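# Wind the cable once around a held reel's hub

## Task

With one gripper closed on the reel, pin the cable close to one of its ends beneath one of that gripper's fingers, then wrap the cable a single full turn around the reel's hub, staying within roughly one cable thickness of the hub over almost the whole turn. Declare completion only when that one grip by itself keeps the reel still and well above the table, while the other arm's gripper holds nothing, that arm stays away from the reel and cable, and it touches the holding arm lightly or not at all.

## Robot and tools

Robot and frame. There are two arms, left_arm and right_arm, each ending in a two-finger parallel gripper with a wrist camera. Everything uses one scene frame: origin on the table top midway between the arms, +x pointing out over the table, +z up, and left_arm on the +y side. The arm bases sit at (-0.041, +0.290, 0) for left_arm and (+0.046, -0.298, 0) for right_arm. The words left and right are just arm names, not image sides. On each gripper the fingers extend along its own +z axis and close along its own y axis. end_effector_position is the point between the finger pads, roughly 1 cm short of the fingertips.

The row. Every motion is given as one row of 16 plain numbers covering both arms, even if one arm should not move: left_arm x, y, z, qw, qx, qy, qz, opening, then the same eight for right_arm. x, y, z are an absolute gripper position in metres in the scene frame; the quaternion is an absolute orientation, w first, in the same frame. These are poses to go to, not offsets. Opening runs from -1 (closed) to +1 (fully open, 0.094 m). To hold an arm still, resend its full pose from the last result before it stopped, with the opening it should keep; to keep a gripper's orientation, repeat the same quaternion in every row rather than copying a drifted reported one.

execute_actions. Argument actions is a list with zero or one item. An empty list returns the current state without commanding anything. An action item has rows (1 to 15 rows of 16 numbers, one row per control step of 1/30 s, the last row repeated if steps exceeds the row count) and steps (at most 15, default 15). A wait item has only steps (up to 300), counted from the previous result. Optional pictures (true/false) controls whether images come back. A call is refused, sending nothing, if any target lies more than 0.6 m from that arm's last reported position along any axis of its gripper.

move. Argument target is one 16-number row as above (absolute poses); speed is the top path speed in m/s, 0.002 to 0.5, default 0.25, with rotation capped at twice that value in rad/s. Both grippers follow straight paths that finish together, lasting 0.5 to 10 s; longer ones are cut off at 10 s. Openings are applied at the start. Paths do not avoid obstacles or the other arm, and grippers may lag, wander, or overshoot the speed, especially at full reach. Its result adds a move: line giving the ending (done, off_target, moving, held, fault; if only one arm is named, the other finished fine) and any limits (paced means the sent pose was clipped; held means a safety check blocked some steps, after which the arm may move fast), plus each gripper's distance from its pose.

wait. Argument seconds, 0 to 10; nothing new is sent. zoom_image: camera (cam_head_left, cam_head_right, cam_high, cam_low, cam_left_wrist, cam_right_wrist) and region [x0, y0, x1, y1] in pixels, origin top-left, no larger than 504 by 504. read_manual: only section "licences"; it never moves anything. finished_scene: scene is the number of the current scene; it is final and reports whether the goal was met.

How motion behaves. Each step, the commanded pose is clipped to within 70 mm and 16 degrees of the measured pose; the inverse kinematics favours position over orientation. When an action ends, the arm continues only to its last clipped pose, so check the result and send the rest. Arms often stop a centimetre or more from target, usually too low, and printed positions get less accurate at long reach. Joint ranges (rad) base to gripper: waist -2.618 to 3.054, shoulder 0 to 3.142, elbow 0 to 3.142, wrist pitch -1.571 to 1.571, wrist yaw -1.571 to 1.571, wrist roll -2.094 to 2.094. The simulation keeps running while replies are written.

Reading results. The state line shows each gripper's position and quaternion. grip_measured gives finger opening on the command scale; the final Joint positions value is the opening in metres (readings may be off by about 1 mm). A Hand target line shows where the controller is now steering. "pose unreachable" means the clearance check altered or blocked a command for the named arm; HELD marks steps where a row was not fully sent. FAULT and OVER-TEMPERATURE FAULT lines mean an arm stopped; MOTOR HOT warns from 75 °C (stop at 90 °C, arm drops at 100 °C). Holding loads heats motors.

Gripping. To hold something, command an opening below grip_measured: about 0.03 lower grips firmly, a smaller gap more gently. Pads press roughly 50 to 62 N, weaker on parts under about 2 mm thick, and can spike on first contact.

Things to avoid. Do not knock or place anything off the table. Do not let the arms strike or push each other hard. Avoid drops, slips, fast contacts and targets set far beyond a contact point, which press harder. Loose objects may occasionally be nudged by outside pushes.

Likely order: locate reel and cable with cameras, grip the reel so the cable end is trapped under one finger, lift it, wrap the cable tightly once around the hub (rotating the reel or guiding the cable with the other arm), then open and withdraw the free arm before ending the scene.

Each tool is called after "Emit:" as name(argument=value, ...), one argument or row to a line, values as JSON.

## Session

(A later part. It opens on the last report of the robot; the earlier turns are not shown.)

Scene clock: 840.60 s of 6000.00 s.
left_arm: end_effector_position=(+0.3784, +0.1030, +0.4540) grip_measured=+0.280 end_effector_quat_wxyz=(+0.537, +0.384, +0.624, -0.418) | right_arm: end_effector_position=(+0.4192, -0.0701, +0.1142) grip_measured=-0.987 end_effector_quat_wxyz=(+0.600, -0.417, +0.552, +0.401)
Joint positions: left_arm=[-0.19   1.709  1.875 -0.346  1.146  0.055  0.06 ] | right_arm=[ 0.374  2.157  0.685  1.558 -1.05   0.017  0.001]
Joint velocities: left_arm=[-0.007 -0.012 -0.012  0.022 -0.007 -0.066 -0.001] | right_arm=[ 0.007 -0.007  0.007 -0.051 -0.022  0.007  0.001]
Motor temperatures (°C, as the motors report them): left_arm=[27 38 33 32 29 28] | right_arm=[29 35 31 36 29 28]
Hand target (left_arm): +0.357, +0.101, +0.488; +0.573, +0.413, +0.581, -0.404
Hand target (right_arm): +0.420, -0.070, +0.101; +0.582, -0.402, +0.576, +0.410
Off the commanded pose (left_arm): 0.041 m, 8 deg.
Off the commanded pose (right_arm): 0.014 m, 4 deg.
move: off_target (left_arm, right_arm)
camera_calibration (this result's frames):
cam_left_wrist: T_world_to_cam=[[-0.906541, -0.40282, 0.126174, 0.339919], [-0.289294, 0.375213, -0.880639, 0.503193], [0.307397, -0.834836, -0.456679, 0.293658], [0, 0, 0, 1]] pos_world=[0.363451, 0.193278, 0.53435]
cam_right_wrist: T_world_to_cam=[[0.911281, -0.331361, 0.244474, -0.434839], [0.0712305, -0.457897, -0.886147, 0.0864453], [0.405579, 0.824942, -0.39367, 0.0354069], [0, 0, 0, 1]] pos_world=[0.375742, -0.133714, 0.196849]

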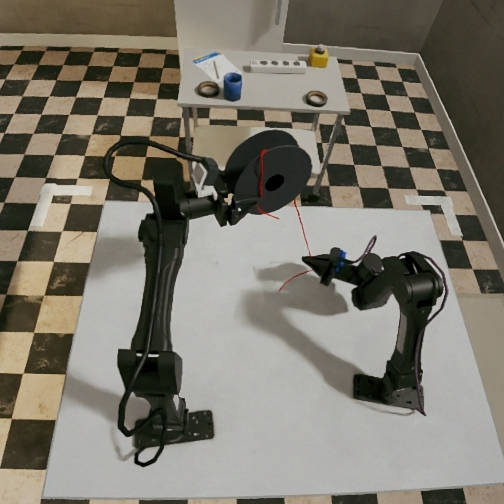

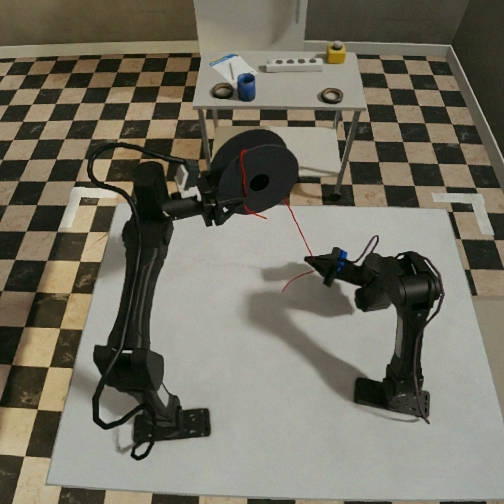

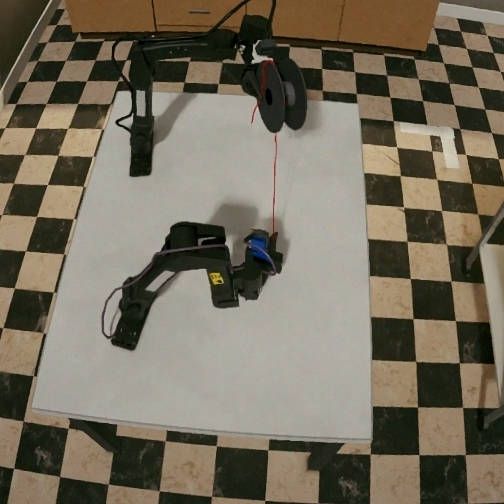

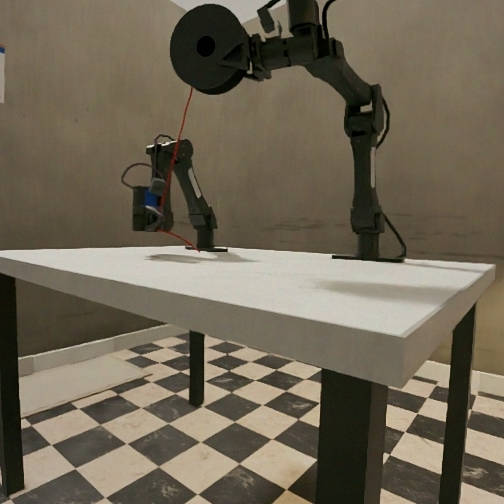

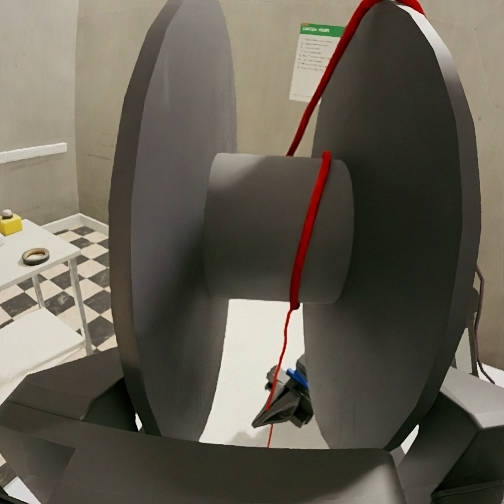

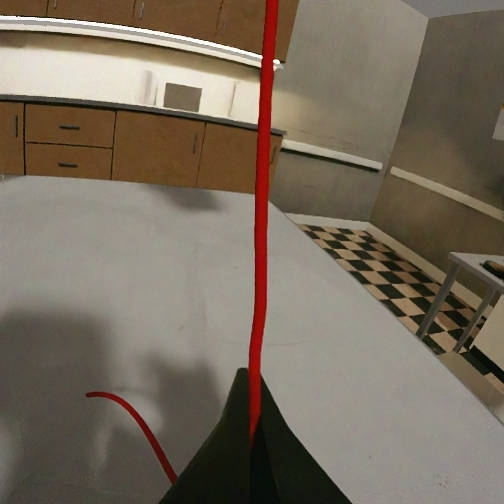

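Emit:
move(
  target=[0.37,0.10,0.48,0.579,0.406,0.579,-0.406,0.2,0.42,-0.01,0.115,0.579,-0.406,0.579,0.406,-1],
  speed=0.08,
)

Emit:
move(
  target=[0.37,0.10,0.48,0.579,0.406,0.579,-0.406,0.2,0.42,-0.01,0.115,0.579,-0.406,0.579,0.406,-0.8],
)

Emit:
move(
  target=[0.37,0.10,0.48,0.579,0.406,0.579,-0.406,0.2,0.39,-0.10,0.115,0.579,-0.406,0.579,0.406,-0.8],
  speed=0.08,
)

Scene clock: 845.50 s of 6000.00 s.
left_arm: end_effector_position=(+0.3831, +0.1028, +0.4591) grip_measured=+0.280 end_effector_quat_wxyz=(+0.556, +0.389, +0.607, -0.413) | right_arm: end_effector_position=(+0.4144, -0.0128, +0.1104) grip_measured=-0.987 end_effector_quat_wxyz=(+0.576, -0.405, +0.578, +0.412)
Joint positions: left_arm=[-0.19   1.709  1.847 -0.235  1.146  0.02   0.06 ] | right_arm=[ 0.548  2.136  0.726  1.414 -0.873  0.015  0.001]
Joint velocities: left_arm=[-0.002  0.002 -0.022 -0.081 -0.007  0.007 -0.001] | right_arm=[-0.002 -0.012  0.007 -0.037 -0.022  0.037  0.002]
Motor temperatures (°C, as the motors report them): left_arm=[27 39 33 33 29 28] | right_arm=[29 35 30 36 29 28]
Hand target (left_arm): +0.369, +0.100, +0.479; +0.577, +0.408, +0.580, -0.405
Hand target (right_arm): +0.420, -0.010, +0.116; +0.580, -0.404, +0.578, +0.408
Off the commanded pose (left_arm): 0.025 m, 5 deg.
Off the commanded pose (right_arm): 0.008 m, 1 deg.
move: off_target (left_arm)
camera_calibration (this result's frames):
cam_left_wrist: T_world_to_cam=[[-0.910732, -0.403482, 0.0881508, 0.36252], [-0.246241, 0.359135, -0.900215, 0.503197], [0.331562, -0.841561, -0.426429, 0.271896], [0, 0, 0, 1]] pos_world=[0.363916, 0.194372, 0.536973]
cam_right_wrist: T_world_to_cam=[[0.926854, -0.33075, 0.177613, -0.409664], [0.00102949, -0.47086, -0.882207, 0.138122], [0.375421, 0.81786, -0.436078, 0.00567528], [0, 0, 0, 1]] pos_world=[0.377425, -0.0751016, 0.197089]

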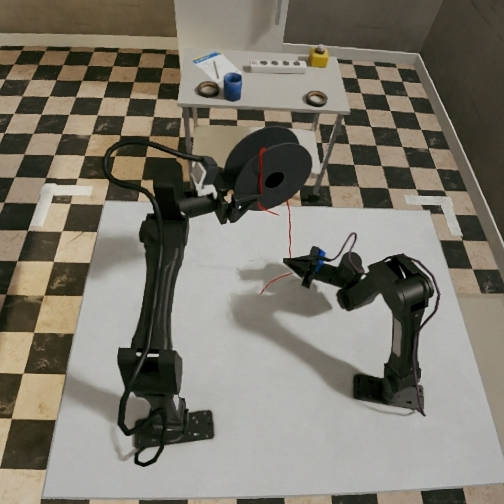

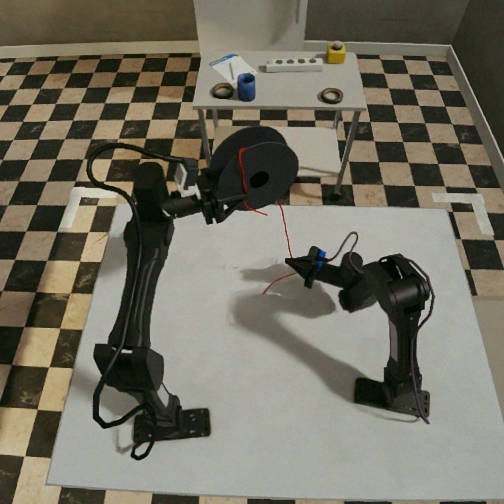

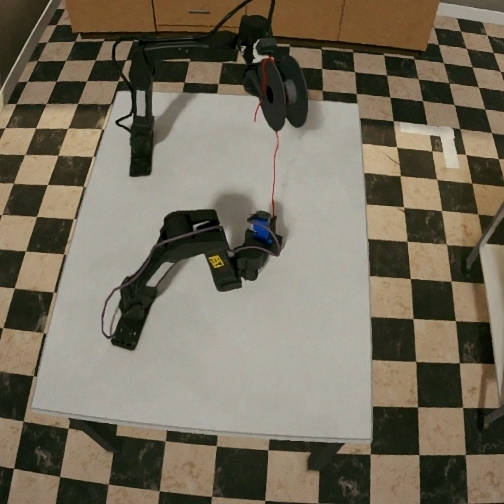

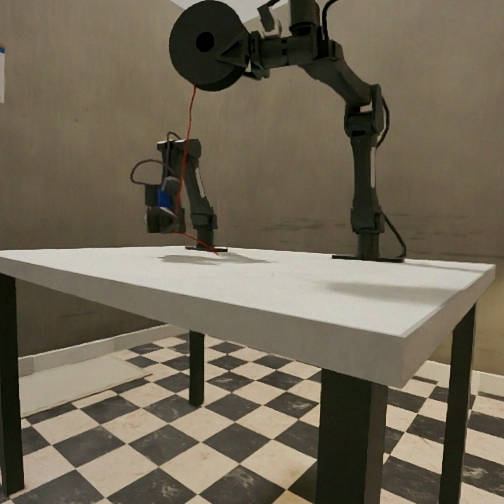

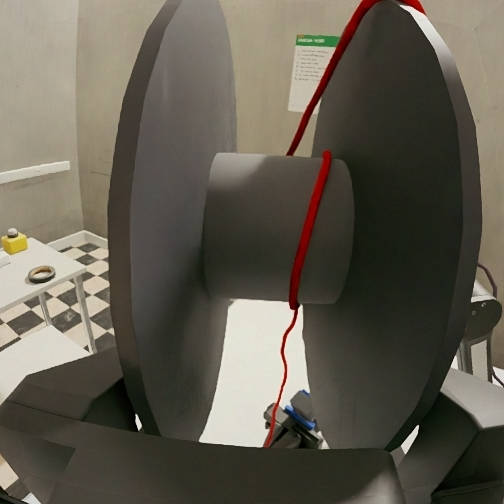

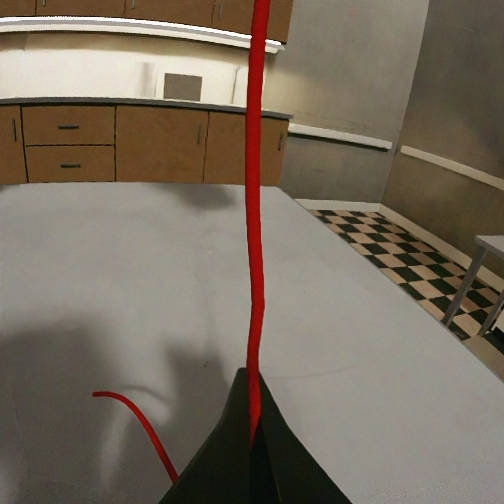

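Scene clock: 846.20 s of 6000.00 s.
left_arm: end_effector_position=(+0.3831, +0.1027, +0.4613) grip_measured=+0.280 end_effector_quat_wxyz=(+0.560, +0.390, +0.604, -0.412) | right_arm: end_effector_position=(+0.4151, -0.0130, +0.1071) grip_measured=-0.803 end_effector_quat_wxyz=(+0.572, -0.404, +0.584, +0.411)
Joint positions: left_arm=[-0.19   1.709  1.847 -0.22   1.147  0.015  0.06 ] | right_arm=[ 0.548  2.136  0.726  1.397 -0.869  0.008  0.009]
Joint velocities: left_arm=[-0.007  0.012 -0.007 -0.037 -0.051  0.007 -0.   ] | right_arm=[-0.012  0.002 -0.022 -0.007 -0.037  0.007  0.001]
Motor temperatures (°C, as the motors report them): left_arm=[27 39 33 33 29 28] | right_arm=[29 35 30 36 29 28]
Hand target (left_arm): +0.370, +0.100, +0.479; +0.578, +0.407, +0.580, -0.405
Hand target (right_arm): +0.420, -0.010, +0.115; +0.579, -0.406, +0.579, +0.406
Off the commanded pose (left_arm): 0.023 m, 4 deg.
Off the commanded pose (right_arm): 0.010 m, 1 deg.
move: off_target (left_arm)
camera_calibration (this result's frames):
cam_left_wrist: T_world_to_cam=[[-0.911968, -0.402377, 0.0800374, 0.366404], [-0.236653, 0.356588, -0.903792, 0.503501], [0.335125, -0.843171, -0.420421, 0.268811], [0, 0, 0, 1]] pos_world=[0.363219, 0.194544, 0.538748]
cam_right_wrist: T_world_to_cam=[[0.927389, -0.332817, 0.170827, -0.409265], [-0.00984611, -0.478194, -0.878199, 0.139133], [0.373968, 0.81275, -0.446749, 0.00589212], [0, 0, 0, 1]] pos_world=[0.378715, -0.0744668, 0.194732]

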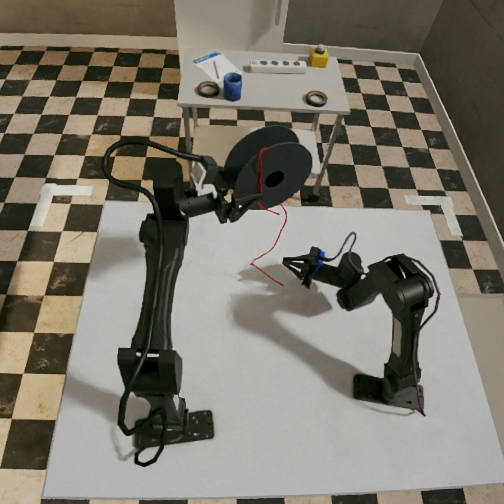

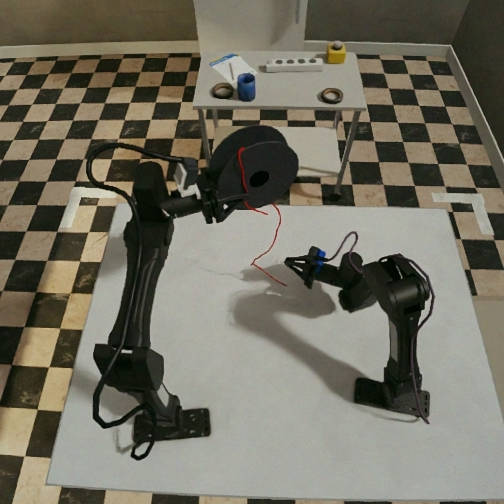

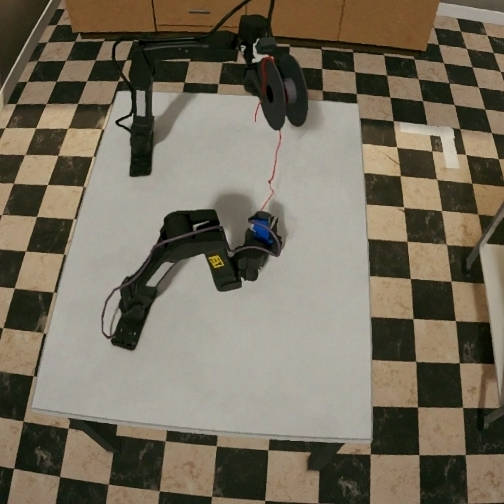

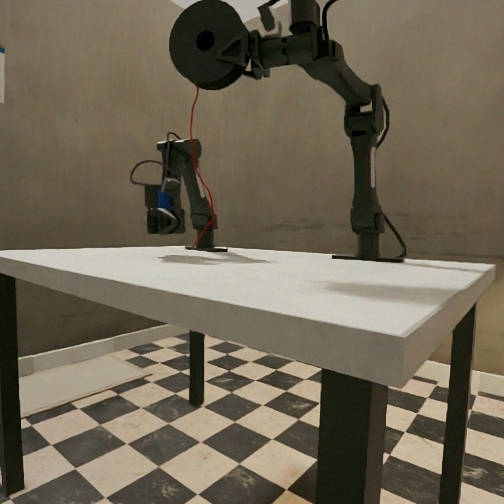

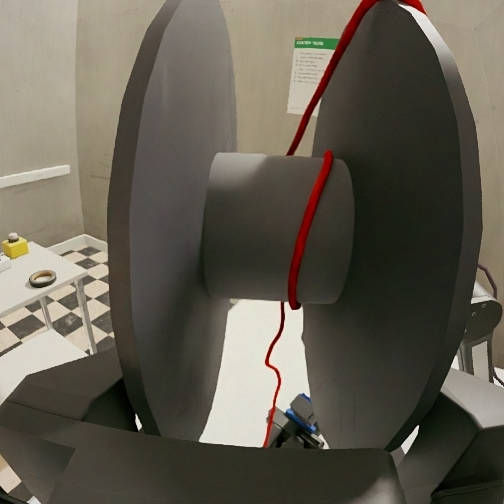

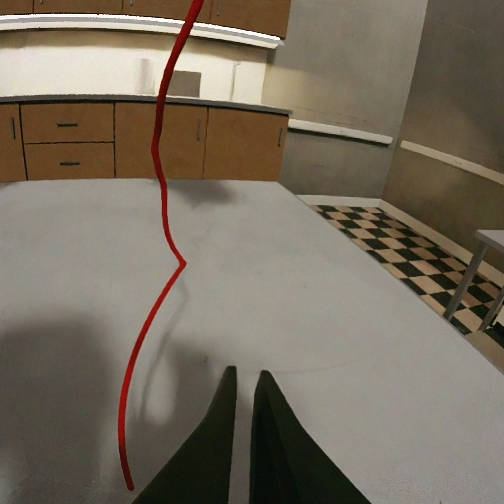

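Scene clock: 847.80 s of 6000.00 s.
left_arm: end_effector_position=(+0.3831, +0.1027, +0.4620) grip_measured=+0.280 end_effector_quat_wxyz=(+0.561, +0.391, +0.603, -0.412) | right_arm: end_effector_position=(+0.3959, -0.0982, +0.1119) grip_measured=-0.803 end_effector_quat_wxyz=(+0.579, -0.405, +0.582, +0.403)
Joint positions: left_arm=[-0.19   1.709  1.847 -0.215  1.147  0.012  0.06 ] | right_arm=[ 0.299  2.046  0.55   1.486 -1.105 -0.009  0.009]
Joint velocities: left_arm=[ 0.012 -0.002 -0.012 -0.007  0.007 -0.051 -0.   ] | right_arm=[-0.017 -0.002  0.007 -0.022 -0.066  0.007  0.   ]
Motor temperatures (°C, as the motors report them): left_arm=[27 38 33 33 29 28] | right_arm=[29 35 30 36 29 28]
Hand target (left_arm): +0.370, +0.100, +0.480; +0.578, +0.407, +0.580, -0.405
Hand target (right_arm): +0.390, -0.100, +0.113; +0.578, -0.408, +0.580, +0.404
Off the commanded pose (left_arm): 0.022 m, 4 deg.
Off the commanded pose (right_arm): 0.007 m, 1 deg.
move: off_target (left_arm)
camera_calibration (this result's frames):
cam_left_wrist: T_world_to_cam=[[-0.912284, -0.402011, 0.0782711, 0.36723], [-0.234348, 0.35565, -0.904762, 0.503767], [0.335887, -0.843742, -0.418664, 0.268024], [0, 0, 0, 1]] pos_world=[0.363049, 0.194609, 0.539258]
cam_right_wrist: T_world_to_cam=[[0.91972, -0.344575, 0.188105, -0.420669], [-0.000654923, -0.480502, -0.876993, 0.0983902], [0.392574, 0.806465, -0.442153, 0.075968], [0, 0, 0, 1]] pos_world=[0.357139, -0.158941, 0.199007]

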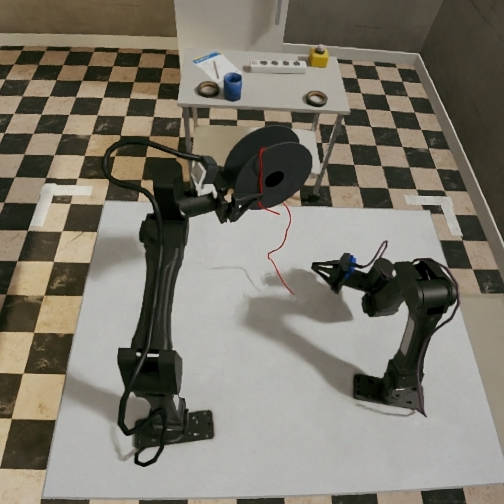

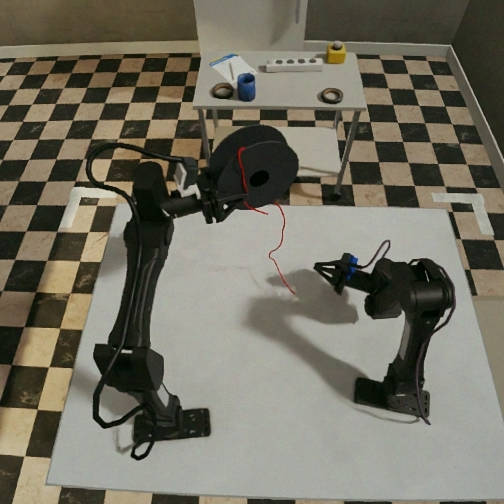

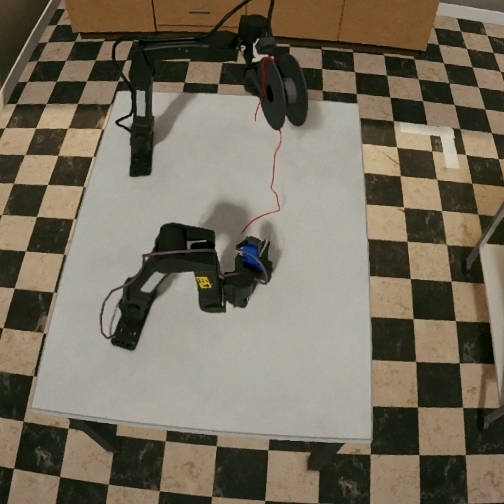

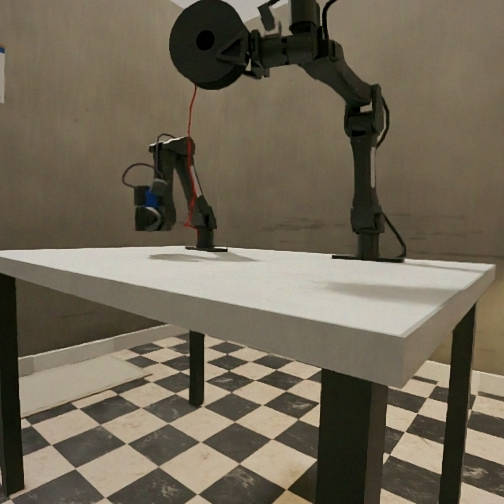

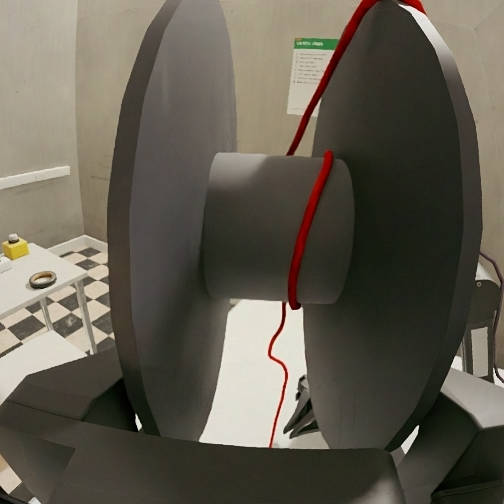

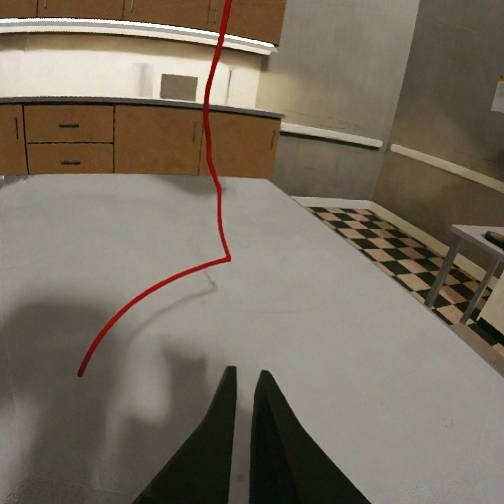

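Emit:
move(
  target=[0.37,0.10,0.48,0.579,0.406,0.579,-0.406,0.2,0.41,-0.16,0.40,0.5,-0.5,0.5,0.5,-0.8],
)

Scene clock: 855.13 s of 6000.00 s.
left_arm: end_effector_position=(+0.3831, +0.1027, +0.4621) grip_measured=+0.280 end_effector_quat_wxyz=(+0.561, +0.391, +0.603, -0.412) | right_arm: end_effector_position=(+0.4049, -0.1565, +0.3949) grip_measured=-0.803 end_effector_quat_wxyz=(+0.530, -0.470, +0.526, +0.471)
Joint positions: left_arm=[-0.19   1.709  1.847 -0.214  1.147  0.012  0.06 ] | right_arm=[ 0.081  1.611  1.262  0.935 -1.563  0.583  0.009]
Joint velocities: left_arm=[-0.007  0.017 -0.002 -0.022 -0.007 -0.007  0.001] | right_arm=[ 0.007  0.002 -0.012  0.037  0.007  0.11  -0.   ]
Motor temperatures (°C, as the motors report them): left_arm=[27 38 33 33 29 28] | right_arm=[29 35 30 36 29 28]
Hand target (left_arm): +0.370, +0.100, +0.480; +0.578, +0.407, +0.580, -0.405
Hand target (right_arm): +0.405, -0.159, +0.399; +0.530, -0.469, +0.528, +0.470
Off the commanded pose (left_arm): 0.022 m, 4 deg.
Off the commanded pose (right_arm): 0.008 m, 7 deg.
joint sent to its limit (right arm) — the command would take joint 5 (wrist yaw) past its lower limit, so that joint was sent only as far as its limit.
move: off_target (left_arm, right_arm)
camera_calibration (this result's frames):
cam_left_wrist: T_world_to_cam=[[-0.912343, -0.402007, 0.0775947, 0.367564], [-0.233659, 0.355609, -0.904956, 0.503698], [0.336205, -0.843761, -0.41837, 0.26781], [0, 0, 0, 1]] pos_world=[0.362998, 0.194612, 0.539348]
cam_right_wrist: T_world_to_cam=[[0.974491, -0.116462, 0.191844, -0.490234], [0.118461, -0.459112, -0.880445, 0.275095], [0.190616, 0.880711, -0.433604, 0.334528], [0, 0, 0, 1]] pos_world=[0.381374, -0.225417, 0.481307]

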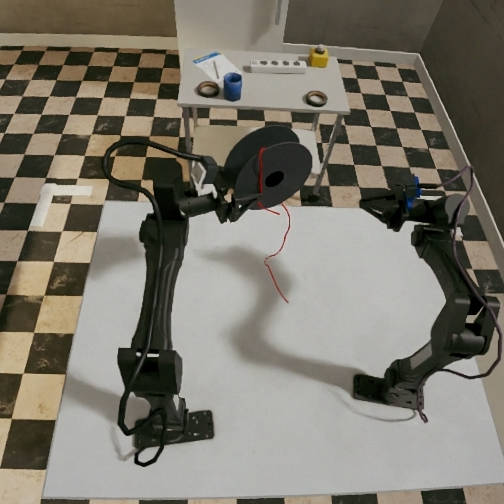

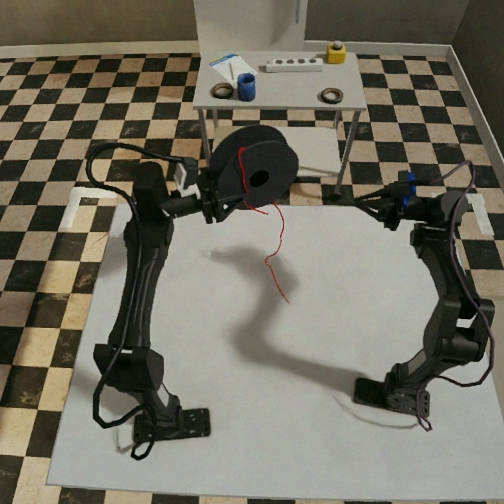

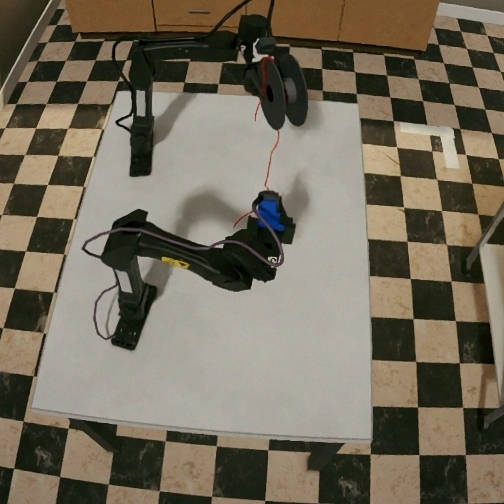

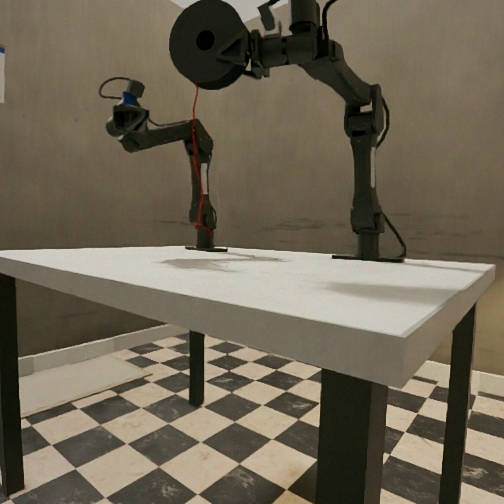

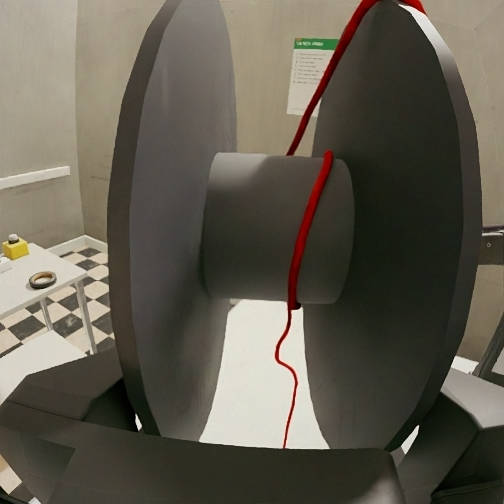

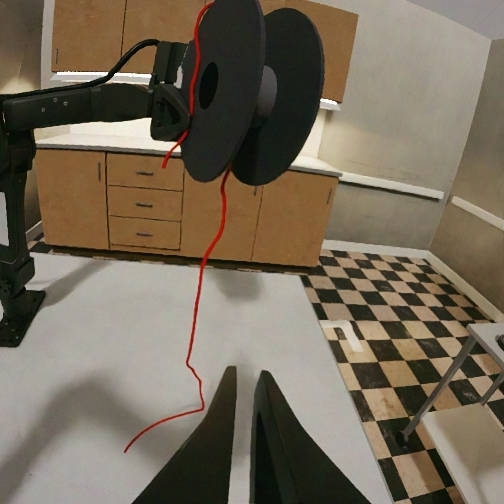

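Emit:
finished_scene(
  scene=1,
)

The scene is finished: the task was done.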